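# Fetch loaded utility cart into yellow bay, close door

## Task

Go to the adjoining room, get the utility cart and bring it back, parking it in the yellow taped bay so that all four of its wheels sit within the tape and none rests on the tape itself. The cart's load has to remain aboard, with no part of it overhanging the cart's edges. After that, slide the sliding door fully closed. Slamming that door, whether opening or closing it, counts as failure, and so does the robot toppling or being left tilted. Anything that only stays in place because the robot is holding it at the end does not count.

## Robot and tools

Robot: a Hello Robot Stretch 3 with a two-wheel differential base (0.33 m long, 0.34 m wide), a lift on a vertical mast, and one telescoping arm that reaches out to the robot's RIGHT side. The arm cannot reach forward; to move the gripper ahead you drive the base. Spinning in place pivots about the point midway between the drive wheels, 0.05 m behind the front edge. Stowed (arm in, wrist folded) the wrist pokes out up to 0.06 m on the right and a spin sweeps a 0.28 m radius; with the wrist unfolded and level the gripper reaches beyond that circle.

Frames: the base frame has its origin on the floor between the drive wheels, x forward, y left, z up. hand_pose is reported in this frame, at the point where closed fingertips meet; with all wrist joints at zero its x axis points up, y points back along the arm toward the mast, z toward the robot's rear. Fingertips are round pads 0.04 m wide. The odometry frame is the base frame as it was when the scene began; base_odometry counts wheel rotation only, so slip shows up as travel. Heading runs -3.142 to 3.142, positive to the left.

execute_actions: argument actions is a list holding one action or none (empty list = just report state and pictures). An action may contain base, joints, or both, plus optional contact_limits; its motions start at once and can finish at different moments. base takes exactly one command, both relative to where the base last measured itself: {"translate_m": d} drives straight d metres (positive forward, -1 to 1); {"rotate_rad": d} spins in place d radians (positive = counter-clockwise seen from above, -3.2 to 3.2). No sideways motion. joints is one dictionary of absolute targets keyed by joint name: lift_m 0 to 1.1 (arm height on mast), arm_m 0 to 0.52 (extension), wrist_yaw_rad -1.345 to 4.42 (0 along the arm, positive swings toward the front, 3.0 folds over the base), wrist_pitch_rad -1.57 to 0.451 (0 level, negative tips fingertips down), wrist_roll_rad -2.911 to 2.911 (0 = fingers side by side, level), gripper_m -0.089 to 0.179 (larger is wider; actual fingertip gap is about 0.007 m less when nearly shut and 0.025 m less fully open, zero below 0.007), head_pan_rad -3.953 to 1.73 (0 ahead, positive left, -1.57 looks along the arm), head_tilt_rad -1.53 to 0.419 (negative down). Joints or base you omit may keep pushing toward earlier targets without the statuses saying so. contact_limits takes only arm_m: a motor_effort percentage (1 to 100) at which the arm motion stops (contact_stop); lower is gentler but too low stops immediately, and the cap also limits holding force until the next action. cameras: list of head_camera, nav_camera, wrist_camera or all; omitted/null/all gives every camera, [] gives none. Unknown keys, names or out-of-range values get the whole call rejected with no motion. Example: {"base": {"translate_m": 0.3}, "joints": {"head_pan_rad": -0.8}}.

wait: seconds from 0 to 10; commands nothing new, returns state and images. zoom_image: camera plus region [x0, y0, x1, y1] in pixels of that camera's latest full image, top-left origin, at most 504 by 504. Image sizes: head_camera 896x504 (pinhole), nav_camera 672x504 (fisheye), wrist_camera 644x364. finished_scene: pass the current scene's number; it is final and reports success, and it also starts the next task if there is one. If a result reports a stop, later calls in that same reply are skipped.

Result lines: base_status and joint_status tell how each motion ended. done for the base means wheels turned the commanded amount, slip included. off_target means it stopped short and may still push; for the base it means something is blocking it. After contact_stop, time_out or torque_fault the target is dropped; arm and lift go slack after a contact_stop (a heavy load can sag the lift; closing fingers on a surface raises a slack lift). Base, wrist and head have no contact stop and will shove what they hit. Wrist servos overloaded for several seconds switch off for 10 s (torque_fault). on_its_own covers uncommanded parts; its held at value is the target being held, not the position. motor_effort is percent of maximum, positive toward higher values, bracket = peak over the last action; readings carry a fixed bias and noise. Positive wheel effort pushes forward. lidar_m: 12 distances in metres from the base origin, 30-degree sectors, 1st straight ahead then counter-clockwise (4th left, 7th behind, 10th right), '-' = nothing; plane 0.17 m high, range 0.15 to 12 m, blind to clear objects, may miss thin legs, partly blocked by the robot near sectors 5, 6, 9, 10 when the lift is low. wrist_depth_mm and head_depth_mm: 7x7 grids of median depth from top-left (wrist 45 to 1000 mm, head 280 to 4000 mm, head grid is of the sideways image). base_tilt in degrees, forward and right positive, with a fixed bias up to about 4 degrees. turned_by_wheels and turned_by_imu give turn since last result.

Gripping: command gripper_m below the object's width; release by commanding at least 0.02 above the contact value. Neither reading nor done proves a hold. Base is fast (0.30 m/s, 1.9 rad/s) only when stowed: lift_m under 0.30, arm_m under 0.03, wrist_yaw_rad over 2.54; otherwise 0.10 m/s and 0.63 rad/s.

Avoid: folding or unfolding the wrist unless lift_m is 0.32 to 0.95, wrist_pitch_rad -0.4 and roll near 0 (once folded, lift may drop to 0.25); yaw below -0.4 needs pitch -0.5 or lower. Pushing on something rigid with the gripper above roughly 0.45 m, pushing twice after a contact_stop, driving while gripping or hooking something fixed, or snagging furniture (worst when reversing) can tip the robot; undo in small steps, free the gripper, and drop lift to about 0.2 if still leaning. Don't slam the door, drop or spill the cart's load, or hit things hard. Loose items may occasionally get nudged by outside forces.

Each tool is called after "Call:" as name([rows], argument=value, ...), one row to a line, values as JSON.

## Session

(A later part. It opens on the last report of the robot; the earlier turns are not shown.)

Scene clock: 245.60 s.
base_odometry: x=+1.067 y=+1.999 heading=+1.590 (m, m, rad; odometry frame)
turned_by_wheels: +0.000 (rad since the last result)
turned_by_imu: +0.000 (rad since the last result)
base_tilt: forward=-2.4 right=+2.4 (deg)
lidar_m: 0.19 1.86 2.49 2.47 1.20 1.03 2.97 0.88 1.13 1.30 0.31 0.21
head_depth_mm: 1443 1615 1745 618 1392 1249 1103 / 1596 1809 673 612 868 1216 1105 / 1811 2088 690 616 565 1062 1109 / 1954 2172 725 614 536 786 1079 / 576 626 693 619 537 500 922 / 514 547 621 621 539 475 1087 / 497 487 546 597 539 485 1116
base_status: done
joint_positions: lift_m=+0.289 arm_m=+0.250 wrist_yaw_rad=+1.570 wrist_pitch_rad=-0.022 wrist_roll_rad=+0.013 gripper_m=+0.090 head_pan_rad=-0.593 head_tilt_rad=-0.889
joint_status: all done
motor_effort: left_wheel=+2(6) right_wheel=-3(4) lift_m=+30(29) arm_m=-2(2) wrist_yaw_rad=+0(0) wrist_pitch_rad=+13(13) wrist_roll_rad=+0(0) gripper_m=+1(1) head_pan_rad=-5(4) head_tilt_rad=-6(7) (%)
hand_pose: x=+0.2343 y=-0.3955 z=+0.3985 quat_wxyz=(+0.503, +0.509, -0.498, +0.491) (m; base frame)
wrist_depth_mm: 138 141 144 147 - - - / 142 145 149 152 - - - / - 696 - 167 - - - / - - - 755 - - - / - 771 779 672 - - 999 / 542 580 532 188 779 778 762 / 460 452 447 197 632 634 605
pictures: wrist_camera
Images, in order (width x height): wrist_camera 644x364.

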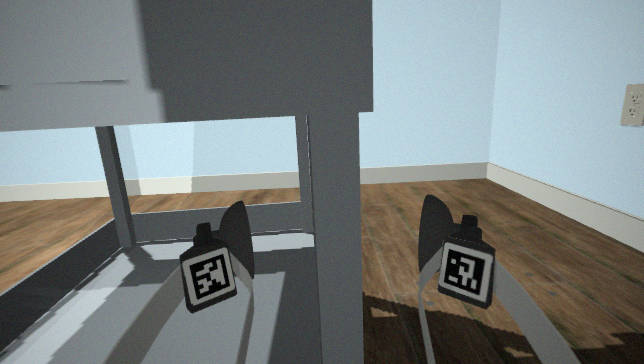

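Call:
execute_actions([
  {"base":{"translate_m":0.02}},
], cameras=[])

Call:
execute_actions([
  {"joints":{"gripper_m":-0.015,"head_pan_rad":-0.3,"head_tilt_rad":-1.0}},
], cameras=["wrist_camera","head_camera"])

Scene clock: 248.63 s.
base_odometry: x=+1.066 y=+2.019 heading=+1.590 (m, m, rad; odometry frame)
turned_by_wheels: +0.000 (rad since the last result)
turned_by_imu: +0.000 (rad since the last result)
base_tilt: forward=-2.4 right=+2.4 (deg)
lidar_m: 0.17 1.84 2.46 2.47 1.24 1.04 2.98 0.91 1.16 1.29 0.28 0.19
head_depth_mm: 1430 1595 1768 596 1371 1248 1098 / 1606 1820 672 612 838 1197 1110 / 1812 2067 687 613 545 824 1112 / 1947 2142 726 616 535 759 1062 / 544 595 676 617 537 482 740 / 497 520 593 619 539 476 1067 / 496 463 520 586 540 485 1103
base_status: done
joint_positions: lift_m=+0.289 arm_m=+0.250 wrist_yaw_rad=+1.570 wrist_pitch_rad=-0.022 wrist_roll_rad=+0.013 gripper_m=+0.090 head_pan_rad=-0.593 head_tilt_rad=-0.889
joint_status: not commanded
motor_effort: left_wheel=+2(5) right_wheel=-3(4) lift_m=+30(30) arm_m=-3(3) wrist_yaw_rad=+0(0) wrist_pitch_rad=+13(13) wrist_roll_rad=+0(0) gripper_m=+1(0) head_pan_rad=-4(4) head_tilt_rad=-6(7) (%)
hand_pose: x=+0.2343 y=-0.3955 z=+0.3985 quat_wxyz=(+0.503, +0.509, -0.498, +0.491) (m; base frame)
wrist_depth_mm: 121 123 126 129 - - - / 125 127 130 134 - - - / - 704 - 146 - - - / - - - 153 - - - / - 730 764 160 - - 945 / 548 596 545 166 769 789 767 / 462 447 450 174 631 605 619
pictures: none
No camera images: the call's "cameras" was empty. Leave "cameras" out to get every camera's image.

Scene clock: 250.17 s.
base_odometry: x=+1.066 y=+2.019 heading=+1.590 (m, m, rad; odometry frame)
turned_by_wheels: +0.000 (rad since the last result)
turned_by_imu: +0.000 (rad since the last result)
base_tilt: forward=-2.4 right=+2.3 (deg)
lidar_m: 0.17 1.84 2.45 2.47 1.23 1.04 2.99 0.90 1.17 1.30 0.28 0.19
head_depth_mm: 1937 693 644 564 828 1178 1094 / 549 702 646 568 530 1151 1108 / 493 594 647 568 515 1052 1130 / 452 537 626 569 508 783 1112 / 422 489 590 573 510 700 1106 / 403 452 582 573 529 1218 1100 / 414 538 657 1495 1355 1218 1108
base_status: not commanded
joint_positions: lift_m=+0.289 arm_m=+0.250 wrist_yaw_rad=+1.566 wrist_pitch_rad=-0.022 wrist_roll_rad=+0.013 gripper_m=-0.014 head_pan_rad=-0.307 head_tilt_rad=-0.987
joint_status: all done
motor_effort: left_wheel=+3(3) right_wheel=-8(7) lift_m=+30(29) arm_m=-3(3) wrist_yaw_rad=+6(6) wrist_pitch_rad=+13(13) wrist_roll_rad=+0(0) gripper_m=-23(100) head_pan_rad=+4(31) head_tilt_rad=-8(20) (%)
hand_pose: x=+0.2343 y=-0.3966 z=+0.3984 quat_wxyz=(+0.504, +0.507, -0.499, +0.490) (m; base frame)
wrist_depth_mm: 120 122 126 128 - - - / 124 127 130 133 - - - / - - - 146 - - - / - - - 152 - - - / - 754 763 157 - - 985 / 566 577 578 165 770 782 754 / 471 452 442 173 622 624 606
pictures: head_camera (sideways: a quarter turn clockwise sets it upright), wrist_camera
Images, in order (width x height): head_camera 896x504, wrist_camera 644x364.

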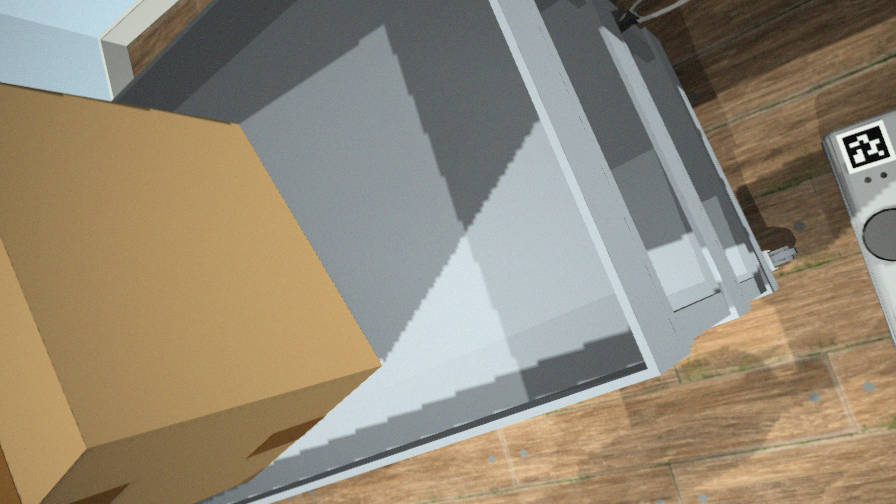

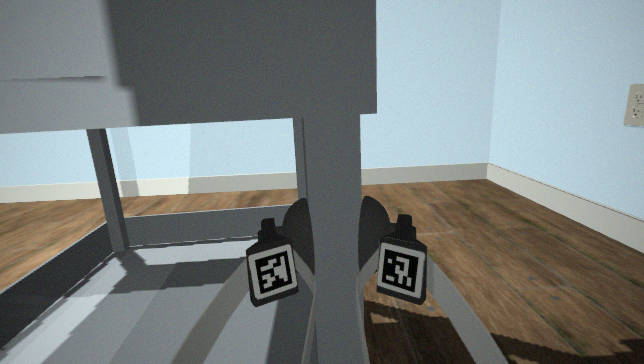

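Call:
execute_actions([
  {"base":{"translate_m":-0.15},"joints":{"arm_m":0.225}},
], cameras=["wrist_camera"])

Scene clock: 254.70 s.
base_odometry: x=+1.069 y=+1.869 heading=+1.591 (m, m, rad; odometry frame)
turned_by_wheels: +0.001 (rad since the last result)
turned_by_imu: +0.002 (rad since the last result)
base_tilt: forward=-2.3 right=+2.4 (deg)
lidar_m: 0.25 0.27 2.59 2.47 1.01 0.92 2.83 0.77 0.96 1.30 0.33 0.26
head_depth_mm: 2012 706 644 565 838 1197 1092 / 558 701 644 568 840 1165 1107 / 526 633 648 568 818 1155 1124 / 499 593 649 571 806 1101 1110 / 474 557 639 573 723 1066 1107 / 451 542 642 574 536 1215 1110 / 560 754 671 1436 1335 1214 1113
base_status: done
joint_positions: lift_m=+0.289 arm_m=+0.225 wrist_yaw_rad=+1.616 wrist_pitch_rad=-0.022 wrist_roll_rad=+0.013 gripper_m=-0.014 head_pan_rad=-0.307 head_tilt_rad=-0.988
joint_status: all done
on_its_own: wrist_yaw_rad is held at +1.613, not at your +1.570, by its stall guard, which is not easing now
motor_effort: left_wheel=+6(11) right_wheel=-12(27) lift_m=+30(30) arm_m=+0(5) wrist_yaw_rad=-3(33) wrist_pitch_rad=+14(14) wrist_roll_rad=-1(1) gripper_m=-23(25) head_pan_rad=+4(5) head_tilt_rad=-7(8) (%)
hand_pose: x=+0.2340 y=-0.3585 z=+0.3984 quat_wxyz=(+0.491, +0.520, -0.486, +0.502) (m; base frame)
wrist_depth_mm: 147 142 136 131 - - - / 153 148 141 136 - - - / - - - 148 - - - / - - - 155 - - - / - - 785 158 - - - / 523 567 573 168 726 786 775 / 437 456 438 178 616 627 612
pictures: wrist_camera
Images, in order (width x height): wrist_camera 644x364.

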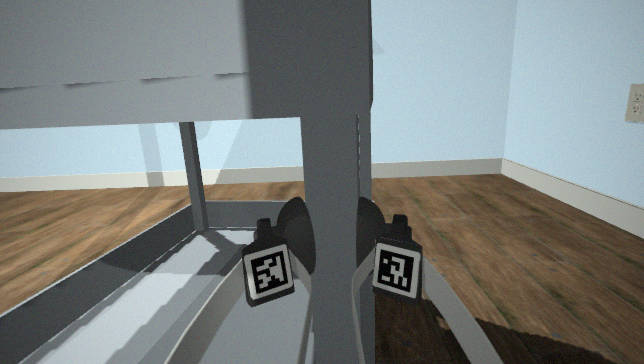

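Call:
execute_actions([
  {"base":{"translate_m":-0.15}},
], cameras=["wrist_camera","nav_camera"])

Scene clock: 263.63 s.
base_odometry: x=+1.073 y=+1.719 heading=+1.591 (m, m, rad; odometry frame)
turned_by_wheels: +0.001 (rad since the last result)
turned_by_imu: +0.002 (rad since the last result)
base_tilt: forward=-2.4 right=+2.3 (deg)
lidar_m: 0.32 2.14 2.58 2.36 0.81 0.85 2.69 0.64 0.75 1.30 0.36 0.32
head_depth_mm: 604 727 643 562 847 1202 1085 / 573 692 647 562 867 1163 1110 / 560 670 647 565 869 1169 1124 / 546 650 648 568 870 1175 1111 / 533 636 652 571 878 1196 1101 / 1813 741 642 574 1288 1213 1109 / 1875 2028 1703 1446 1349 1220 1107
base_status: done
joint_positions: lift_m=+0.289 arm_m=+0.225 wrist_yaw_rad=+1.690 wrist_pitch_rad=-0.022 wrist_roll_rad=+0.013 gripper_m=-0.014 head_pan_rad=-0.307 head_tilt_rad=-0.988
joint_status: not commanded
on_its_own: wrist_yaw_rad is held at +1.674, not at your +1.570, by its stall guard, which is not easing now; wrist_yaw_rad is at rest, and its effort (-20) is outside its rest range (-12 to +12)
motor_effort: left_wheel=+6(12) right_wheel=-13(27) lift_m=+30(30) arm_m=+2(3) wrist_yaw_rad=-20(56) wrist_pitch_rad=+14(14) wrist_roll_rad=+0(0) gripper_m=-21(25) head_pan_rad=+5(4) head_tilt_rad=-7(8) (%)
hand_pose: x=+0.2325 y=-0.3395 z=+0.3984 quat_wxyz=(+0.472, +0.537, -0.466, +0.520) (m; base frame)
wrist_depth_mm: 216 184 157 141 237 - - / 230 195 165 146 251 - - / - - - 157 - - - / - - - 165 - - - / - - 720 - 725 - - / 459 545 575 181 522 791 760 / 392 452 448 194 430 626 603
pictures: nav_camera (sideways: a quarter turn counterclockwise sets it upright), wrist_camera
Images, in order (width x height): nav_camera 672x504, wrist_camera 644x364.

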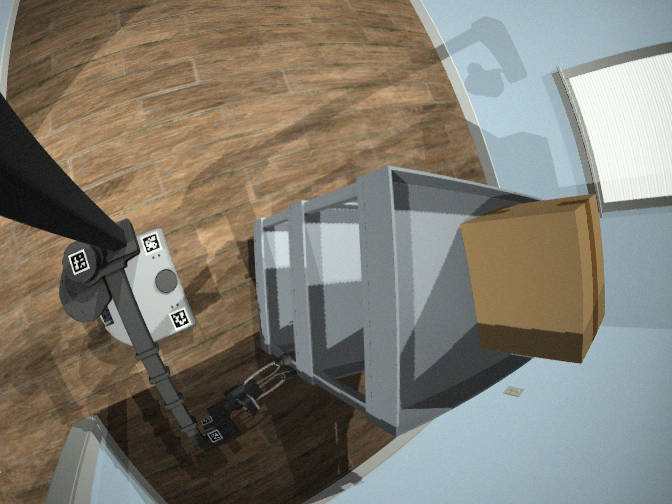

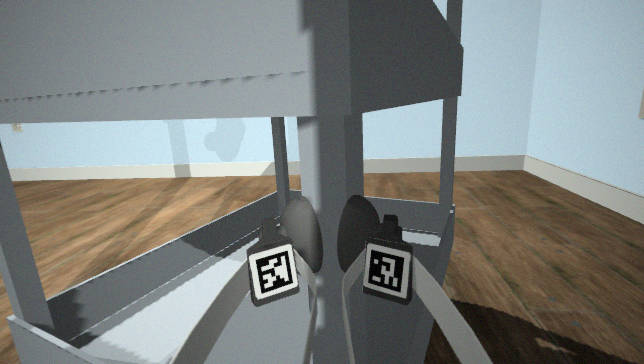

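Call:
execute_actions([
  {"base":{"rotate_rad":-0.18},"joints":{"arm_m":0.17,"wrist_yaw_rad":1.62,"gripper_m":0.0}},
], cameras=["wrist_camera","nav_camera"])

Scene clock: 301.70 s.
base_odometry: x=+1.073 y=+1.719 heading=+1.411 (m, m, rad; odometry frame)
turned_by_wheels: -0.180 (rad since the last result)
turned_by_imu: -0.180 (rad since the last result)
base_tilt: forward=-2.4 right=+2.4 (deg)
lidar_m: 0.32 0.35 2.50 2.46 1.00 0.81 2.69 0.65 0.64 1.22 0.40 0.33
head_depth_mm: 1643 1814 608 582 1331 1219 1094 / 1842 716 646 596 869 1198 1100 / 619 717 645 575 880 1188 1126 / 581 692 650 573 874 1179 1115 / 557 655 653 582 864 1174 1099 / 533 623 654 560 861 1195 1112 / 511 635 657 576 1284 1218 1110
base_status: done
joint_positions: lift_m=+0.289 arm_m=+0.170 wrist_yaw_rad=+1.621 wrist_pitch_rad=-0.019 wrist_roll_rad=+0.013 gripper_m=+0.000 head_pan_rad=-0.307 head_tilt_rad=-0.988
joint_status: all done
motor_effort: left_wheel=+2(13) right_wheel=-3(21) lift_m=+30(30) arm_m=-2(3) wrist_yaw_rad=-2(63) wrist_pitch_rad=+12(14) wrist_roll_rad=-1(0) gripper_m=-3(58) head_pan_rad=+4(5) head_tilt_rad=-8(7) (%)
hand_pose: x=+0.2340 y=-0.3024 z=+0.3991 quat_wxyz=(+0.489, +0.521, -0.485, +0.504) (m; base frame)
wrist_depth_mm: 223 212 199 193 - - - / 236 223 207 198 - - - / - - - 233 - - - / - - - 233 - - - / - - 787 - - - 956 / 531 572 579 398 806 793 781 / 446 461 445 368 634 631 615
pictures: nav_camera (sideways: a quarter turn counterclockwise sets it upright), wrist_camera
Images, in order (width x height): nav_camera 672x504, wrist_camera 644x364.

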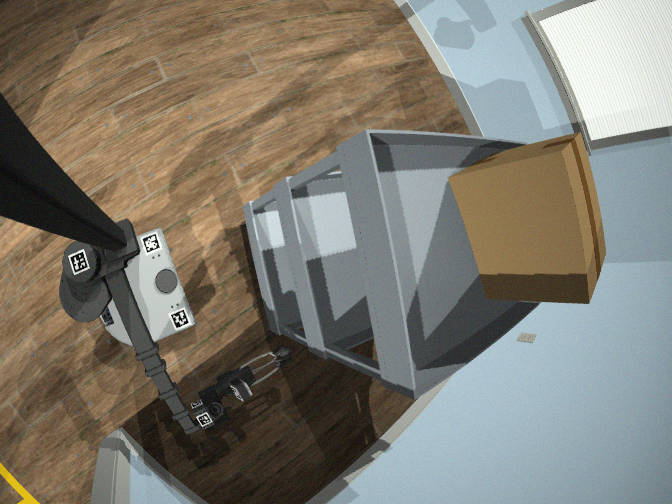

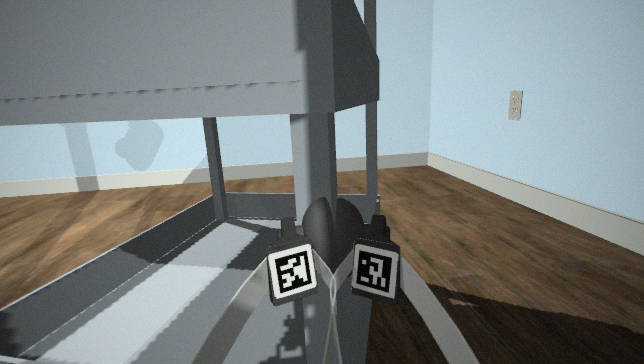

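Call:
execute_actions([
  {"base":{"rotate_rad":0.07},"joints":{"arm_m":0.175,"wrist_yaw_rad":1.57,"gripper_m":0.09}},
], cameras=["wrist_camera"])

Scene clock: 321.60 s.
base_odometry: x=+1.073 y=+1.719 heading=+1.481 (m, m, rad; odometry frame)
turned_by_wheels: +0.070 (rad since the last result)
turned_by_imu: +0.071 (rad since the last result)
base_tilt: forward=-2.4 right=+2.4 (deg)
lidar_m: 0.32 0.36 2.63 2.46 0.91 0.81 2.69 0.64 0.67 1.31 0.39 0.32
head_depth_mm: 1773 713 630 575 1298 1210 1095 / 742 733 644 569 872 1191 1112 / 588 703 648 590 871 1192 1125 / 565 674 651 570 875 1175 1111 / 546 645 651 563 861 1182 1103 / 526 623 658 584 855 1200 1099 / 764 729 637 564 1338 1213 1109
base_status: done
joint_positions: lift_m=+0.289 arm_m=+0.175 wrist_yaw_rad=+1.572 wrist_pitch_rad=-0.019 wrist_roll_rad=+0.013 gripper_m=+0.090 head_pan_rad=-0.307 head_tilt_rad=-0.988
joint_status: all done
motor_effort: left_wheel=-2(3) right_wheel=+1(3) lift_m=+30(30) arm_m=+4(5) wrist_yaw_rad=-2(5) wrist_pitch_rad=+12(12) wrist_roll_rad=+0(0) gripper_m=+0(93) head_pan_rad=+4(4) head_tilt_rad=-7(7) (%)
hand_pose: x=+0.2344 y=-0.3195 z=+0.3991 quat_wxyz=(+0.502, +0.508, -0.498, +0.492) (m; base frame)
wrist_depth_mm: 202 191 179 173 - - - / 214 200 186 178 - - - / - - - 209 - - - / - - - 211 - - - / - - 790 214 - - 991 / 688 553 539 495 767 784 765 / 450 450 448 334 632 610 616
pictures: wrist_camera
Images, in order (width x height): wrist_camera 644x364.

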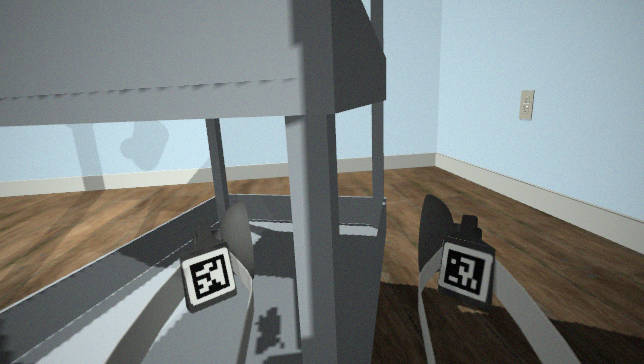

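Call:
execute_actions([
  {"base":{"translate_m":0.055},"joints":{"arm_m":0.16}},
], cameras=["wrist_camera"])

Scene clock: 327.40 s.
base_odometry: x=+1.077 y=+1.774 heading=+1.481 (m, m, rad; odometry frame)
turned_by_wheels: +0.000 (rad since the last result)
turned_by_imu: +0.000 (rad since the last result)
base_tilt: forward=-2.4 right=+2.3 (deg)
lidar_m: 0.27 0.30 2.56 2.47 1.00 0.86 2.74 0.68 0.76 1.30 0.32 0.27
head_depth_mm: 1743 711 630 564 790 1211 1080 / 551 697 644 565 826 1152 1107 / 530 636 648 567 827 1158 1125 / 509 606 649 570 820 1159 1116 / 490 581 647 572 822 1101 1112 / 473 562 644 575 719 1192 1101 / 771 746 631 564 1295 1220 1109
base_status: done
joint_positions: lift_m=+0.289 arm_m=+0.160 wrist_yaw_rad=+1.572 wrist_pitch_rad=-0.019 wrist_roll_rad=+0.013 gripper_m=+0.090 head_pan_rad=-0.307 head_tilt_rad=-0.988
joint_status: all done
motor_effort: left_wheel=-2(4) right_wheel=+2(5) lift_m=+30(30) arm_m=-3(4) wrist_yaw_rad=-2(2) wrist_pitch_rad=+12(12) wrist_roll_rad=-1(0) gripper_m=+0(0) head_pan_rad=+6(5) head_tilt_rad=-7(7) (%)
hand_pose: x=+0.2344 y=-0.3051 z=+0.3991 quat_wxyz=(+0.502, +0.508, -0.498, +0.492) (m; base frame)
wrist_depth_mm: 145 137 128 120 - - - / 151 143 133 125 - - - / - - - 134 - - - / - - - 142 - - - / - - 802 147 979 - 971 / 889 555 540 156 716 781 762 / 442 451 443 164 604 638 611
pictures: wrist_camera
Images, in order (width x height): wrist_camera 644x364.

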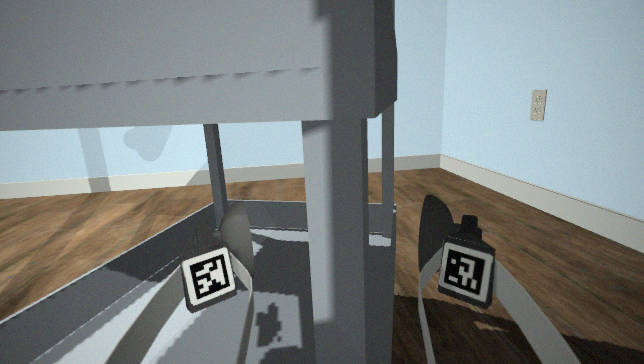

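Call:
execute_actions([
  {"joints":{"gripper_m":-0.03}},
], cameras=[])

Call:
execute_actions([
  {"base":{"translate_m":0.08}},
], cameras=["wrist_camera"])

Scene clock: 330.90 s.
base_odometry: x=+1.077 y=+1.774 heading=+1.482 (m, m, rad; odometry frame)
turned_by_wheels: +0.000 (rad since the last result)
turned_by_imu: +0.001 (rad since the last result)
base_tilt: forward=-2.3 right=+2.4 (deg)
lidar_m: 0.27 0.30 2.56 2.47 1.00 0.86 2.75 0.69 0.75 1.30 0.32 0.27
head_depth_mm: 1756 713 629 564 756 1201 1088 / 548 700 645 566 833 1154 1110 / 526 635 647 567 828 1158 1131 / 507 604 650 569 820 1158 1109 / 490 580 648 572 824 1098 1105 / 473 560 642 574 717 1198 1109 / 773 747 631 566 1295 1219 1106
base_status: not commanded
joint_positions: lift_m=+0.289 arm_m=+0.160 wrist_yaw_rad=+1.566 wrist_pitch_rad=-0.020 wrist_roll_rad=+0.013 gripper_m=-0.028 head_pan_rad=-0.307 head_tilt_rad=-0.988
joint_status: all done
motor_effort: left_wheel=+0(2) right_wheel=-8(8) lift_m=+30(30) arm_m=-2(2) wrist_yaw_rad=+5(5) wrist_pitch_rad=+12(12) wrist_roll_rad=+0(0) gripper_m=-32(100) head_pan_rad=+5(4) head_tilt_rad=-7(7) (%)
hand_pose: x=+0.2344 y=-0.3064 z=+0.3990 quat_wxyz=(+0.503, +0.507, -0.499, +0.491) (m; base frame)
wrist_depth_mm: 142 135 126 119 - - - / 150 140 131 123 - - - / - - 795 134 - - - / - - - 142 - - - / - - 791 145 - - 996 / 887 555 578 152 721 810 779 / 436 457 440 160 611 623 612
pictures: none
No camera images: the call's "cameras" was empty. Leave "cameras" out to get every camera's image.

Scene clock: 332.73 s.
base_odometry: x=+1.085 y=+1.854 heading=+1.481 (m, m, rad; odometry frame)
turned_by_wheels: -0.001 (rad since the last result)
turned_by_imu: -0.001 (rad since the last result)
base_tilt: forward=-2.3 right=+2.4 (deg)
lidar_m: 0.23 0.25 2.45 2.48 1.13 0.92 2.82 0.75 0.85 1.29 0.30 0.24
head_depth_mm: 1755 1840 619 564 744 1216 1088 / 1859 717 644 566 817 1156 1102 / 518 623 646 568 807 1098 1125 / 490 584 649 571 534 1070 1113 / 465 549 629 574 528 999 1107 / 444 520 618 573 520 898 1106 / 427 509 645 575 519 1223 1109
base_status: done
joint_positions: lift_m=+0.290 arm_m=+0.160 wrist_yaw_rad=+1.570 wrist_pitch_rad=-0.020 wrist_roll_rad=+0.013 gripper_m=-0.019 head_pan_rad=-0.307 head_tilt_rad=-0.988
joint_status: not commanded
on_its_own: gripper_m is held at -0.020, not at your -0.030, by its stall guard, which is still easing
motor_effort: left_wheel=-4(8) right_wheel=+11(31) lift_m=+29(30) arm_m=-1(3) wrist_yaw_rad=+1(18) wrist_pitch_rad=+12(13) wrist_roll_rad=+0(0) gripper_m=-10(30) head_pan_rad=+4(4) head_tilt_rad=-7(7) (%)
hand_pose: x=+0.2343 y=-0.3055 z=+0.3990 quat_wxyz=(+0.502, +0.508, -0.498, +0.491) (m; base frame)
wrist_depth_mm: 125 123 119 116 - - 986 / 131 128 124 120 - - - / - 748 - 131 - - - / - - - 137 - - - / - 794 786 142 - - 967 / 528 574 570 148 765 796 770 / 444 449 439 157 630 615 617
pictures: wrist_camera
Images, in order (width x height): wrist_camera 644x364.

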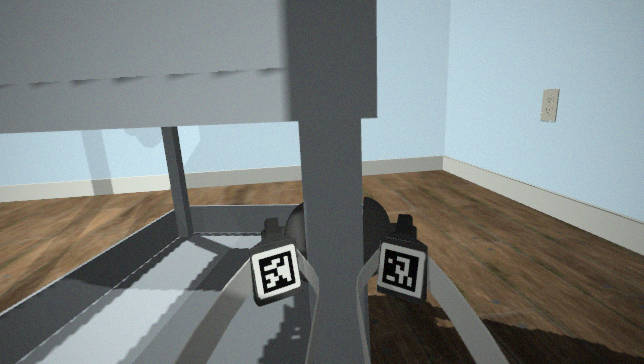

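Call:
execute_actions([
  {"base":{"translate_m":0.04},"joints":{"gripper_m":-0.015}},
], cameras=["wrist_camera"])

Scene clock: 335.80 s.
base_odometry: x=+1.088 y=+1.894 heading=+1.480 (m, m, rad; odometry frame)
turned_by_wheels: -0.001 (rad since the last result)
turned_by_imu: +0.000 (rad since the last result)
base_tilt: forward=-2.3 right=+2.4 (deg)
lidar_m: 0.21 0.22 2.41 2.48 1.19 0.95 2.86 0.78 0.90 1.28 0.29 0.22
head_depth_mm: 1739 1858 613 566 744 1206 1087 / 1984 713 646 566 805 1151 1109 / 513 619 648 569 532 1081 1126 / 483 574 642 570 525 1051 1117 / 455 538 628 572 517 797 1108 / 431 502 602 574 512 790 1109 / 416 473 630 577 512 1186 1105
base_status: done
joint_positions: lift_m=+0.290 arm_m=+0.160 wrist_yaw_rad=+1.573 wrist_pitch_rad=-0.021 wrist_roll_rad=+0.013 gripper_m=-0.014 head_pan_rad=-0.307 head_tilt_rad=-0.988
joint_status: all done
motor_effort: left_wheel=-4(7) right_wheel=+12(26) lift_m=+29(29) arm_m=-2(2) wrist_yaw_rad=-3(9) wrist_pitch_rad=+13(13) wrist_roll_rad=+0(0) gripper_m=-22(23) head_pan_rad=+5(3) head_tilt_rad=-7(7) (%)
hand_pose: x=+0.2343 y=-0.3048 z=+0.3989 quat_wxyz=(+0.502, +0.509, -0.497, +0.492) (m; base frame)
wrist_depth_mm: 119 118 116 114 - - 983 / 123 122 120 118 - - - / - 719 - 129 - - - / - - - 135 - - - / - 763 759 140 - - 959 / 524 584 578 146 751 785 767 / 451 455 437 155 629 624 599
pictures: wrist_camera
Images, in order (width x height): wrist_camera 644x364.

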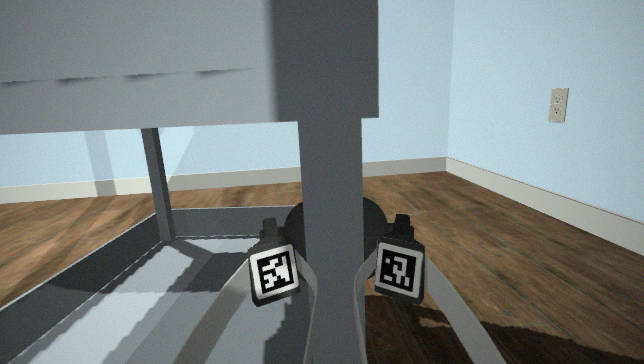

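Call:
execute_actions([
  {"base":{"translate_m":-0.1}},
], cameras=["wrist_camera"])

Scene clock: 339.97 s.
base_odometry: x=+1.079 y=+1.794 heading=+1.481 (m, m, rad; odometry frame)
turned_by_wheels: +0.000 (rad since the last result)
turned_by_imu: +0.001 (rad since the last result)
base_tilt: forward=-2.3 right=+2.4 (deg)
lidar_m: 0.26 0.29 2.53 2.47 1.03 0.88 2.75 0.70 0.78 1.29 0.32 0.26
head_depth_mm: 1755 712 631 563 752 1207 1084 / 552 702 645 567 825 1161 1106 / 524 628 649 568 818 1162 1124 / 503 600 651 571 821 1099 1122 / 484 571 640 572 810 1105 1104 / 466 547 641 574 671 1188 1108 / 471 714 631 565 533 1227 1107
base_status: done
joint_positions: lift_m=+0.290 arm_m=+0.160 wrist_yaw_rad=+1.570 wrist_pitch_rad=-0.020 wrist_roll_rad=+0.013 gripper_m=-0.011 head_pan_rad=-0.307 head_tilt_rad=-0.988
joint_status: not commanded
motor_effort: left_wheel=+1(6) right_wheel=-7(25) lift_m=+29(29) arm_m=-2(2) wrist_yaw_rad=+0(13) wrist_pitch_rad=+12(13) wrist_roll_rad=+0(0) gripper_m=-23(25) head_pan_rad=+5(5) head_tilt_rad=-7(7) (%)
hand_pose: x=+0.2343 y=-0.3052 z=+0.3990 quat_wxyz=(+0.502, +0.508, -0.498, +0.492) (m; base frame)
wrist_depth_mm: 139 133 125 118 - - - / 145 138 129 123 - - - / - - - 134 - - - / - - - 140 - - - / - - 806 143 - - 980 / 907 554 588 152 725 795 787 / 442 455 445 160 619 620 612
pictures: wrist_camera
Images, in order (width x height): wrist_camera 644x364.

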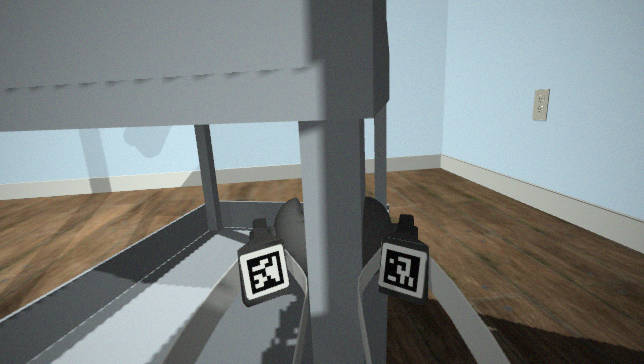

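Call:
execute_actions([
  {"joints":{"gripper_m":0.09}},
], cameras=[])

Call:
execute_actions([
  {"base":{"translate_m":-0.09}},
], cameras=[])

Call:
execute_actions([
  {"base":{"rotate_rad":-0.64},"joints":{"arm_m":0.02,"lift_m":0.365,"wrist_roll_rad":1.57}},
], cameras=[])

Call:
execute_actions([
  {"base":{"translate_m":-0.26},"joints":{"gripper_m":0.179}},
], cameras=[])

Call:
execute_actions([
  {"base":{"rotate_rad":0.48},"joints":{"head_pan_rad":-0.2,"head_tilt_rad":-0.8}},
], cameras=["wrist_camera","head_camera"])

Scene clock: 423.87 s.
base_odometry: x=+1.079 y=+1.794 heading=+1.480 (m, m, rad; odometry frame)
turned_by_wheels: +0.000 (rad since the last result)
turned_by_imu: +0.000 (rad since the last result)
base_tilt: forward=-2.3 right=+2.4 (deg)
lidar_m: 0.26 0.29 2.52 2.47 1.03 0.87 2.76 0.70 0.78 1.29 0.32 0.26
head_depth_mm: 1773 713 632 563 750 1215 1084 / 554 701 646 564 825 1152 1109 / 525 631 648 569 820 1150 1125 / 503 600 650 570 821 1099 1112 / 485 572 641 571 809 1102 1104 / 466 547 642 573 669 1186 1102 / 472 717 631 565 534 1223 1105
base_status: not commanded
joint_positions: lift_m=+0.290 arm_m=+0.160 wrist_yaw_rad=+1.572 wrist_pitch_rad=-0.020 wrist_roll_rad=+0.013 gripper_m=+0.090 head_pan_rad=-0.307 head_tilt_rad=-0.988
joint_status: all done
motor_effort: left_wheel=-1(1) right_wheel=+1(7) lift_m=+29(29) arm_m=-1(1) wrist_yaw_rad=-2(2) wrist_pitch_rad=+12(12) wrist_roll_rad=+0(0) gripper_m=+0(93) head_pan_rad=+4(4) head_tilt_rad=-7(7) (%)
hand_pose: x=+0.2343 y=-0.3049 z=+0.3990 quat_wxyz=(+0.502, +0.508, -0.498, +0.492) (m; base frame)
wrist_depth_mm: 139 132 125 119 - - - / 145 138 130 123 - - - / - - - 134 - - - / - - - 141 - - - / - - 793 146 955 - 993 / 861 551 539 152 734 795 766 / 436 456 447 160 635 629 607
pictures: none
No camera images: the call's "cameras" was empty. Leave "cameras" out to get every camera's image.

Scene clock: 426.00 s.
base_odometry: x=+1.071 y=+1.704 heading=+1.480 (m, m, rad; odometry frame)
turned_by_wheels: +0.000 (rad since the last result)
turned_by_imu: +0.000 (rad since the last result)
base_tilt: forward=-2.3 right=+2.4 (deg)
lidar_m: 0.35 0.39 2.64 2.46 0.88 0.80 2.67 0.63 0.65 1.31 0.42 0.35
head_depth_mm: 1771 1853 618 654 1330 1217 1086 / 829 733 646 845 960 1201 1109 / 620 716 646 583 886 1200 1129 / 597 705 650 601 888 1192 1117 / 574 679 652 582 877 1193 1102 / 552 649 656 572 879 1213 1108 / 564 728 645 592 1327 1223 1104
base_status: done
joint_positions: lift_m=+0.290 arm_m=+0.160 wrist_yaw_rad=+1.572 wrist_pitch_rad=-0.020 wrist_roll_rad=+0.013 gripper_m=+0.090 head_pan_rad=-0.307 head_tilt_rad=-0.988
joint_status: not commanded
motor_effort: left_wheel=-1(5) right_wheel=+1(2) lift_m=+28(29) arm_m=-2(1) wrist_yaw_rad=-2(2) wrist_pitch_rad=+12(12) wrist_roll_rad=+0(0) gripper_m=+0(0) head_pan_rad=+5(5) head_tilt_rad=-7(7) (%)
hand_pose: x=+0.2343 y=-0.3049 z=+0.3990 quat_wxyz=(+0.502, +0.508, -0.498, +0.492) (m; base frame)
wrist_depth_mm: 238 226 212 203 - - - / 249 235 221 211 - - - / - - - 226 - - - / - - - 881 - - - / - - 768 671 - - - / 690 554 539 500 769 780 774 / 440 457 443 412 630 619 616
pictures: none
No camera images: the call's "cameras" was empty. Leave "cameras" out to get every camera's image.

Scene clock: 428.30 s.
base_odometry: x=+1.071 y=+1.704 heading=+0.840 (m, m, rad; odometry frame)
turned_by_wheels: -0.640 (rad since the last result)
turned_by_imu: -0.642 (rad since the last result)
base_tilt: forward=-2.3 right=+2.3 (deg)
lidar_m: 0.36 0.35 0.37 2.44 2.46 1.05 0.80 2.68 0.70 0.63 1.08 1.31
head_depth_mm: 1191 1388 1618 1490 1329 1200 1108 / 1261 1470 1667 1490 1328 1218 - / 1324 1572 1714 1503 1344 1186 1127 / 1410 1672 1712 1511 1313 1208 1111 / 1497 1810 610 777 989 1202 1103 / 1588 1862 642 573 864 1104 1103 / 1705 737 656 548 841 1025 1093
base_status: done
joint_positions: lift_m=+0.364 arm_m=+0.020 wrist_yaw_rad=+1.571 wrist_pitch_rad=-0.020 wrist_roll_rad=+1.569 gripper_m=+0.090 head_pan_rad=-0.307 head_tilt_rad=-0.988
joint_status: all done
motor_effort: left_wheel=+2(5) right_wheel=-3(5) lift_m=+29(32) arm_m=-3(3) wrist_yaw_rad=-1(2) wrist_pitch_rad=+12(13) wrist_roll_rad=+0(1) gripper_m=+0(0) head_pan_rad=+5(5) head_tilt_rad=-8(7) (%)
hand_pose: x=+0.2343 y=-0.1652 z=+0.4737 quat_wxyz=(+0.008, +0.707, -0.707, -0.006) (m; base frame)
wrist_depth_mm: - - - - - 823 553 / - - - - - 815 559 / - - - - - 861 555 / - - - - - 845 568 / - - - - - 787 520 / 368 437 865 365 - 481 357 / 360 511 893 348 - 650 347
pictures: none
No camera images: the call's "cameras" was empty. Leave "cameras" out to get every camera's image.

Scene clock: 432.03 s.
base_odometry: x=+0.898 y=+1.511 heading=+0.841 (m, m, rad; odometry frame)
turned_by_wheels: +0.000 (rad since the last result)
turned_by_imu: +0.001 (rad since the last result)
base_tilt: forward=-2.3 right=+2.4 (deg)
lidar_m: 0.59 0.58 2.28 2.63 2.28 0.68 0.55 2.48 2.49 0.64 0.68 1.49
head_depth_mm: 1364 1593 1703 1483 1329 1195 1107 / 1441 1686 1710 1496 1327 1207 - / 1518 1798 1710 1502 1340 1199 1123 / 1607 1875 1716 1502 1340 1215 1113 / 1703 1935 1653 1311 1344 1214 1101 / 1797 723 1065 1274 1294 1213 1100 / 1788 767 1055 974 1219 1217 1110
base_status: done
joint_positions: lift_m=+0.364 arm_m=+0.020 wrist_yaw_rad=+1.571 wrist_pitch_rad=-0.020 wrist_roll_rad=+1.569 gripper_m=+0.179 head_pan_rad=-0.307 head_tilt_rad=-0.988
joint_status: all done
motor_effort: left_wheel=+2(3) right_wheel=-3(6) lift_m=+30(30) arm_m=-3(3) wrist_yaw_rad=-1(1) wrist_pitch_rad=+13(13) wrist_roll_rad=+0(0) gripper_m=+0(98) head_pan_rad=+4(3) head_tilt_rad=-8(7) (%)
hand_pose: x=+0.2343 y=-0.1652 z=+0.4737 quat_wxyz=(+0.008, +0.707, -0.707, -0.006) (m; base frame)
wrist_depth_mm: - - - - - 829 547 / - - - - - 814 557 / - - - - - 838 559 / - - - - - 795 559 / - 647 878 631 - 606 523 / - 621 - 579 - 585 - / - 578 - 583 - 559 566
pictures: none
No camera images: the call's "cameras" was empty. Leave "cameras" out to get every camera's image.

Scene clock: 433.83 s.
base_odometry: x=+0.898 y=+1.511 heading=+1.320 (m, m, rad; odometry frame)
turned_by_wheels: +0.480 (rad since the last result)
turned_by_imu: +0.482 (rad since the last result)
base_tilt: forward=-2.4 right=+2.4 (deg)
lidar_m: 0.58 2.27 2.59 2.28 0.74 0.55 2.49 2.49 0.64 0.64 1.49 0.60
head_depth_mm: 1790 1942 754 1631 1461 1272 1130 / 1987 986 806 1073 1183 1274 1121 / 793 920 811 1073 1246 1284 1127 / 765 869 817 1077 1232 1260 1133 / 742 828 816 1052 1014 1252 1134 / 778 941 821 1626 1459 1291 1142 / 1966 2182 2139 1765 1500 1289 1134
base_status: done
joint_positions: lift_m=+0.364 arm_m=+0.020 wrist_yaw_rad=+1.571 wrist_pitch_rad=-0.020 wrist_roll_rad=+1.569 gripper_m=+0.179 head_pan_rad=-0.207 head_tilt_rad=-0.803
joint_status: all done
motor_effort: left_wheel=-2(5) right_wheel=+2(4) lift_m=+29(30) arm_m=-2(3) wrist_yaw_rad=-1(1) wrist_pitch_rad=+12(12) wrist_roll_rad=+0(0) gripper_m=+1(0) head_pan_rad=+5(18) head_tilt_rad=+2(23) (%)
hand_pose: x=+0.2343 y=-0.1652 z=+0.4737 quat_wxyz=(+0.008, +0.707, -0.707, -0.006) (m; base frame)
wrist_depth_mm: 467 473 - 455 783 468 508 / - 545 - 478 - 484 553 / - 532 - 487 - 497 555 / - 531 - 524 - 522 562 / - 590 - 522 - 532 532 / - 671 - 550 - 696 - / - - - - - 870 563
pictures: head_camera (sideways: a quarter turn clockwise sets it upright), wrist_camera
Images, in order (width x height): head_camera 896x504, wrist_camera 644x364.

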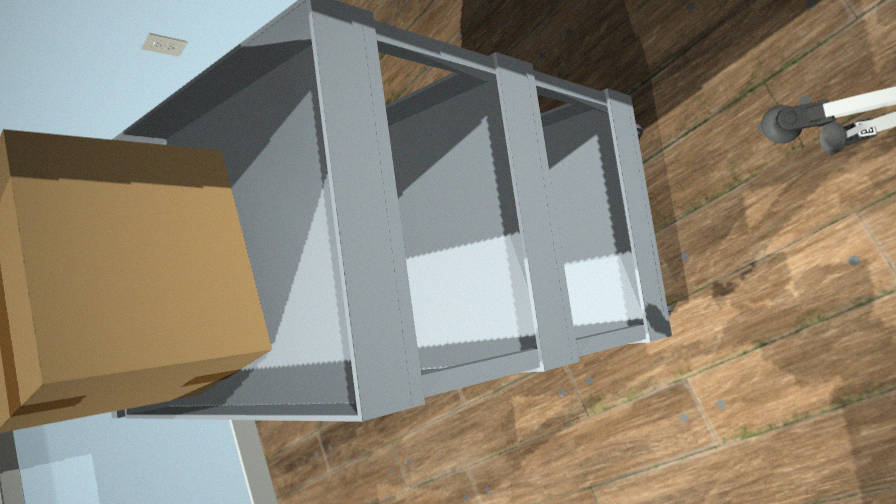

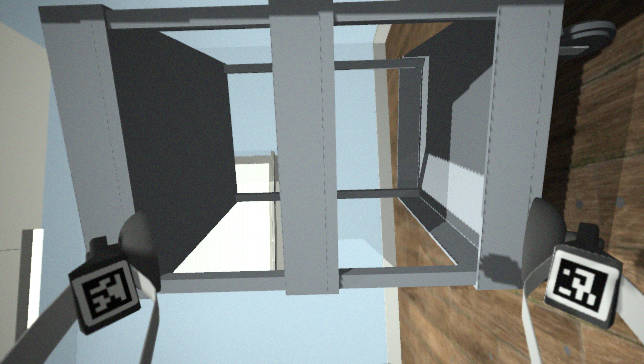

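Call:
execute_actions([
  {"base":{"translate_m":0.24},"joints":{"lift_m":0.398}},
], cameras=["wrist_camera","head_camera"])

Scene clock: 444.87 s.
base_odometry: x=+0.957 y=+1.743 heading=+1.320 (m, m, rad; odometry frame)
turned_by_wheels: +0.000 (rad since the last result)
turned_by_imu: +0.000 (rad since the last result)
base_tilt: forward=-2.4 right=+2.3 (deg)
lidar_m: 0.34 2.05 2.33 2.36 1.23 0.75 2.72 2.72 0.74 1.09 0.48 0.35
head_depth_mm: 1698 1834 773 661 869 954 1124 / 626 677 768 664 874 861 1125 / 631 642 742 667 575 860 1117 / 632 609 712 665 574 844 1094 / 639 579 686 669 594 831 1117 / 679 726 795 670 594 1287 1138 / 1759 1973 2121 1745 1493 1285 1133
base_status: done
joint_positions: lift_m=+0.397 arm_m=+0.020 wrist_yaw_rad=+1.571 wrist_pitch_rad=-0.020 wrist_roll_rad=+1.569 gripper_m=+0.179 head_pan_rad=-0.207 head_tilt_rad=-0.803
joint_status: all done
motor_effort: left_wheel=-2(3) right_wheel=+2(6) lift_m=+30(31) arm_m=-2(3) wrist_yaw_rad=+0(1) wrist_pitch_rad=+13(12) wrist_roll_rad=+0(0) gripper_m=-1(1) head_pan_rad=+4(3) head_tilt_rad=+2(2) (%)
hand_pose: x=+0.2343 y=-0.1652 z=+0.5067 quat_wxyz=(+0.008, +0.707, -0.707, -0.006) (m; base frame)
wrist_depth_mm: 339 480 - 240 - 591 417 / 335 475 - 249 821 625 420 / 333 474 - 257 844 626 420 / 331 472 - 267 902 645 426 / 327 521 903 275 863 666 398 / 313 592 - 288 - 600 - / 342 - - 297 - 922 397
pictures: head_camera (sideways: a quarter turn clockwise sets it upright), wrist_camera
Images, in order (width x height): head_camera 896x504, wrist_camera 644x364.

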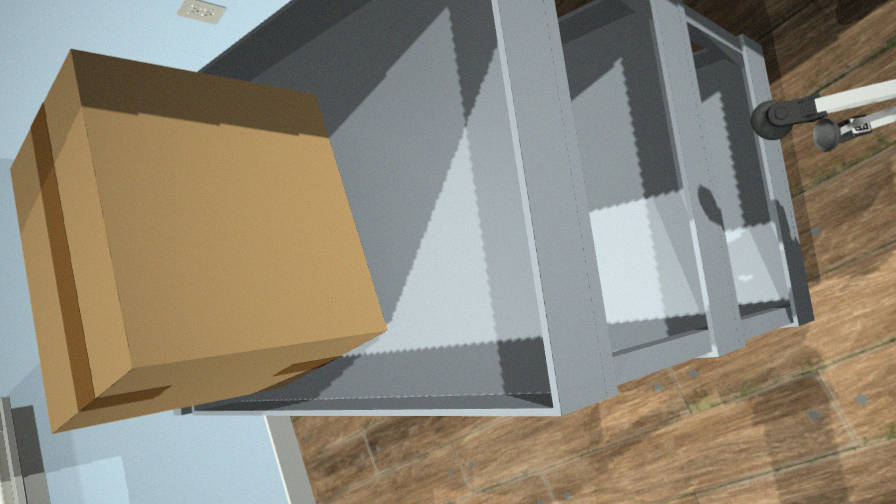

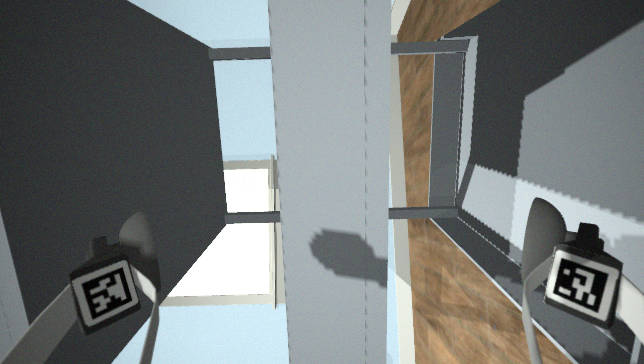

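Call:
execute_actions([
  {"base":{"translate_m":0.125}},
], cameras=["wrist_camera","head_camera"])

Scene clock: 451.03 s.
base_odometry: x=+0.988 y=+1.864 heading=+1.320 (m, m, rad; odometry frame)
turned_by_wheels: +0.000 (rad since the last result)
turned_by_imu: +0.000 (rad since the last result)
base_tilt: forward=-2.4 right=+2.4 (deg)
lidar_m: 0.22 0.23 2.20 2.39 1.48 0.87 1.01 2.83 0.81 1.32 0.30 0.22
head_depth_mm: 1619 556 737 660 563 517 993 / 628 525 629 665 563 518 978 / 629 509 589 658 564 508 909 / 634 493 554 634 567 501 753 / 1721 478 534 637 569 501 744 / 1677 566 751 671 557 492 1136 / 1661 1861 2060 1763 1487 1297 1146
base_status: done
joint_positions: lift_m=+0.397 arm_m=+0.020 wrist_yaw_rad=+1.571 wrist_pitch_rad=-0.020 wrist_roll_rad=+1.569 gripper_m=+0.179 head_pan_rad=-0.207 head_tilt_rad=-0.803
joint_status: not commanded
motor_effort: left_wheel=-2(3) right_wheel=+2(5) lift_m=+30(30) arm_m=-3(3) wrist_yaw_rad=-1(0) wrist_pitch_rad=+12(12) wrist_roll_rad=+0(0) gripper_m=+0(0) head_pan_rad=+5(5) head_tilt_rad=+2(2) (%)
hand_pose: x=+0.2343 y=-0.1652 z=+0.5067 quat_wxyz=(+0.008, +0.707, -0.707, -0.006) (m; base frame)
wrist_depth_mm: 337 491 128 126 126 584 419 / 333 469 132 130 131 624 421 / 336 479 663 135 135 632 421 / 331 479 644 140 139 653 419 / 332 525 651 144 145 690 393 / 311 590 - 150 150 608 - / 343 - - 155 157 927 392
pictures: head_camera (sideways: a quarter turn clockwise sets it upright), wrist_camera
Images, in order (width x height): head_camera 896x504, wrist_camera 644x364.

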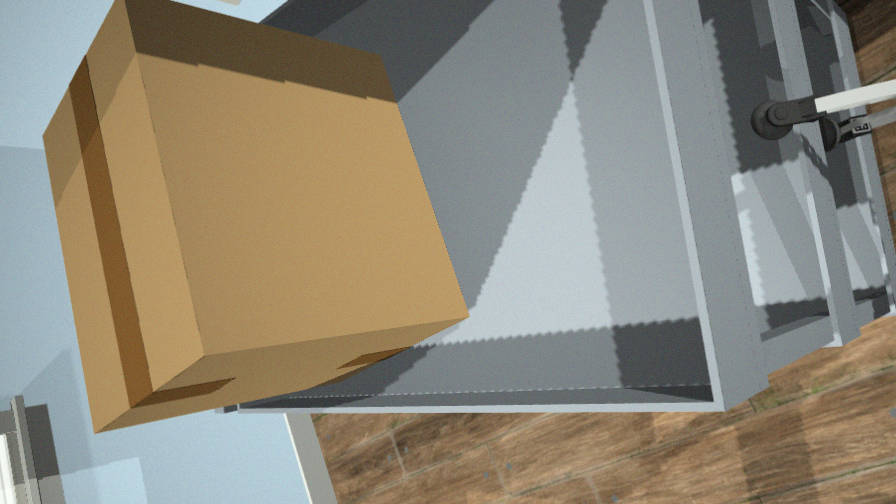

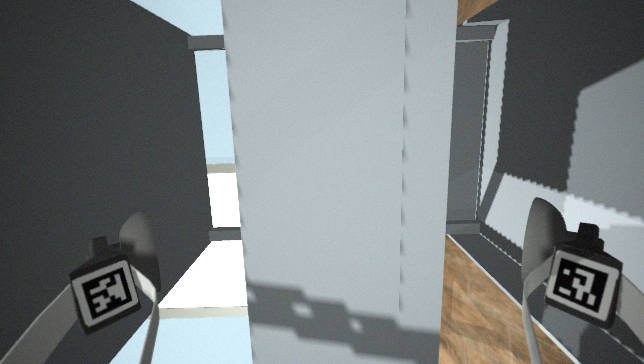

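Call:
execute_actions([
  {"base":{"translate_m":0.045}},
], cameras=[])

Call:
execute_actions([
  {"joints":{"lift_m":0.385,"gripper_m":0.06}},
], cameras=["wrist_camera","head_camera"])

Scene clock: 454.23 s.
base_odometry: x=+0.999 y=+1.908 heading=+1.320 (m, m, rad; odometry frame)
turned_by_wheels: +0.000 (rad since the last result)
turned_by_imu: +0.000 (rad since the last result)
base_tilt: forward=-2.4 right=+2.4 (deg)
lidar_m: 0.17 0.18 2.15 2.40 1.58 0.91 1.04 0.89 0.84 1.37 0.24 0.18
head_depth_mm: 1622 508 603 661 561 487 749 / 628 488 561 646 563 489 715 / 1851 471 528 625 563 489 703 / 1778 456 495 599 566 491 682 / 1720 457 478 609 568 493 513 / 1656 524 709 663 557 503 1097 / 1603 1818 2028 1763 1504 1290 1141
base_status: done
joint_positions: lift_m=+0.397 arm_m=+0.020 wrist_yaw_rad=+1.571 wrist_pitch_rad=-0.020 wrist_roll_rad=+1.569 gripper_m=+0.179 head_pan_rad=-0.207 head_tilt_rad=-0.803
joint_status: not commanded
motor_effort: left_wheel=-2(3) right_wheel=+2(5) lift_m=+30(30) arm_m=-2(3) wrist_yaw_rad=-1(1) wrist_pitch_rad=+12(12) wrist_roll_rad=+0(0) gripper_m=+1(1) head_pan_rad=+5(4) head_tilt_rad=+2(2) (%)
hand_pose: x=+0.2343 y=-0.1652 z=+0.5067 quat_wxyz=(+0.008, +0.707, -0.707, -0.006) (m; base frame)
wrist_depth_mm: 337 450 85 85 85 85 417 / 338 473 88 88 88 88 418 / 336 477 91 91 91 92 423 / 329 470 94 94 94 95 425 / 332 519 97 97 97 99 397 / 314 585 102 101 100 102 - / 341 - 105 104 104 451 407
pictures: none
No camera images: the call's "cameras" was empty. Leave "cameras" out to get every camera's image.

Scene clock: 455.90 s.
base_odometry: x=+0.999 y=+1.908 heading=+1.320 (m, m, rad; odometry frame)
turned_by_wheels: +0.000 (rad since the last result)
turned_by_imu: +0.000 (rad since the last result)
base_tilt: forward=-2.4 right=+2.3 (deg)
lidar_m: 0.17 0.18 2.15 2.41 1.57 0.91 1.04 0.90 0.84 1.37 0.24 0.18
head_depth_mm: 1622 508 604 659 561 488 748 / 630 489 562 646 563 488 714 / 1850 472 527 625 565 491 704 / 1790 456 495 600 567 491 681 / 1725 458 478 608 569 492 514 / 1675 523 709 661 557 513 1101 / 1616 1822 2025 1769 1497 1295 1142
base_status: not commanded
joint_positions: lift_m=+0.386 arm_m=+0.020 wrist_yaw_rad=+1.571 wrist_pitch_rad=+0.005 wrist_roll_rad=+1.571 gripper_m=+0.062 head_pan_rad=-0.207 head_tilt_rad=-0.803
joint_status: all done
motor_effort: left_wheel=-2(2) right_wheel=+3(3) lift_m=+9(27) arm_m=-3(3) wrist_yaw_rad=-1(1) wrist_pitch_rad=-3(12) wrist_roll_rad=-1(1) gripper_m=-45(100) head_pan_rad=+5(4) head_tilt_rad=+2(2) (%)
hand_pose: x=+0.2350 y=-0.1652 z=+0.5014 quat_wxyz=(-0.001, +0.707, -0.707, +0.002) (m; base frame)
wrist_depth_mm: 340 394 85 84 84 528 423 / 337 414 88 87 86 523 420 / 337 438 91 90 89 533 428 / 330 435 94 93 93 565 426 / 330 409 97 97 96 96 429 / 330 - 101 100 100 100 405 / 313 - 105 104 103 883 403
pictures: head_camera (sideways: a quarter turn clockwise sets it upright), wrist_camera
Images, in order (width x height): head_camera 896x504, wrist_camera 644x364.

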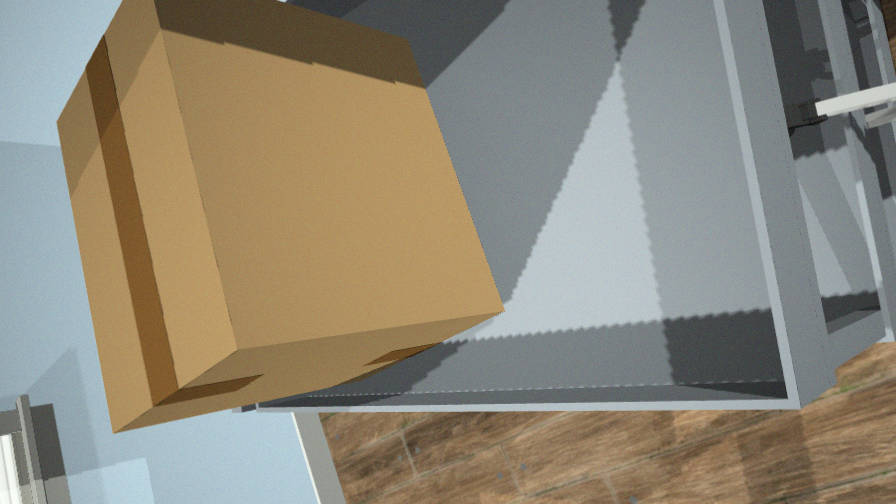

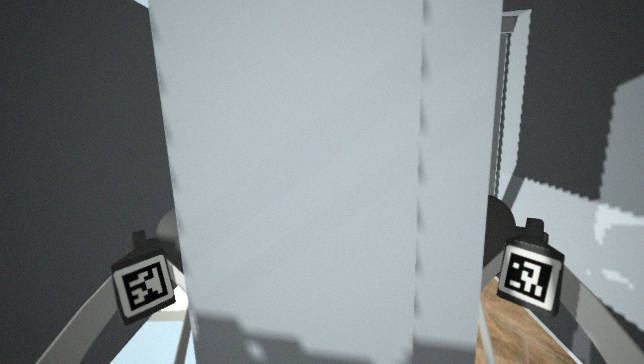

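Call:
execute_actions([
  {"base":{"translate_m":-0.1},"joints":{"gripper_m":0.075}},
], cameras=["wrist_camera","nav_camera"])

Scene clock: 460.57 s.
base_odometry: x=+0.975 y=+1.811 heading=+1.320 (m, m, rad; odometry frame)
turned_by_wheels: +0.000 (rad since the last result)
turned_by_imu: +0.001 (rad since the last result)
base_tilt: forward=-2.4 right=+2.4 (deg)
lidar_m: 0.22 1.99 2.26 2.38 1.37 0.82 2.79 2.78 0.78 1.22 0.29 0.22
head_depth_mm: 1611 537 651 659 561 516 935 / 628 514 611 664 564 508 948 / 633 496 574 649 565 510 753 / 1844 485 543 635 568 501 753 / 1784 479 553 647 568 501 745 / 1741 1900 2010 1668 570 523 1132 / 1693 1928 2085 1768 1496 1289 1137
base_status: done
joint_positions: lift_m=+0.385 arm_m=+0.020 wrist_yaw_rad=+1.549 wrist_pitch_rad=-0.002 wrist_roll_rad=+1.575 gripper_m=+0.076 head_pan_rad=-0.207 head_tilt_rad=-0.801
joint_status: all done
on_its_own: wrist_yaw_rad is at rest, and its effort (+28) is outside its rest range (-12 to +12)
motor_effort: left_wheel=-3(7) right_wheel=+1(26) lift_m=+12(13) arm_m=-2(3) wrist_yaw_rad=+28(28) wrist_pitch_rad=+2(4) wrist_roll_rad=-2(3) gripper_m=-13(37) head_pan_rad=+4(4) head_tilt_rad=+1(2) (%)
hand_pose: x=+0.2348 y=-0.1709 z=+0.4992 quat_wxyz=(+0.000, +0.699, -0.715, -0.002) (m; base frame)
wrist_depth_mm: 342 488 121 120 119 599 415 / 339 488 125 124 124 635 418 / 335 476 130 128 128 623 417 / 341 477 134 133 133 633 420 / 336 468 139 138 136 610 416 / 336 434 144 143 143 570 425 / 329 - - 148 149 - 390
pictures: nav_camera (sideways: a quarter turn counterclockwise sets it upright), wrist_camera
Images, in order (width x height): nav_camera 672x504, wrist_camera 644x364.

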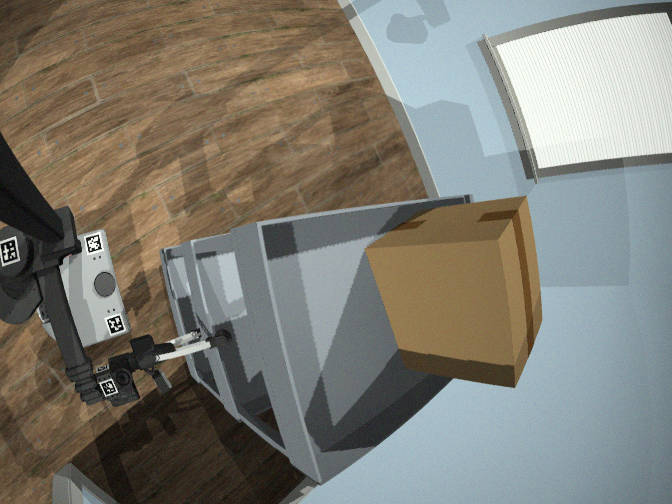

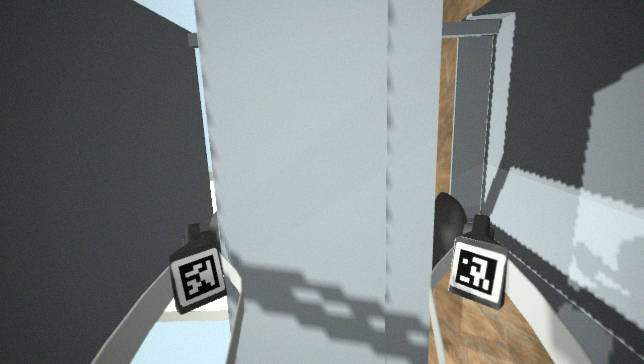

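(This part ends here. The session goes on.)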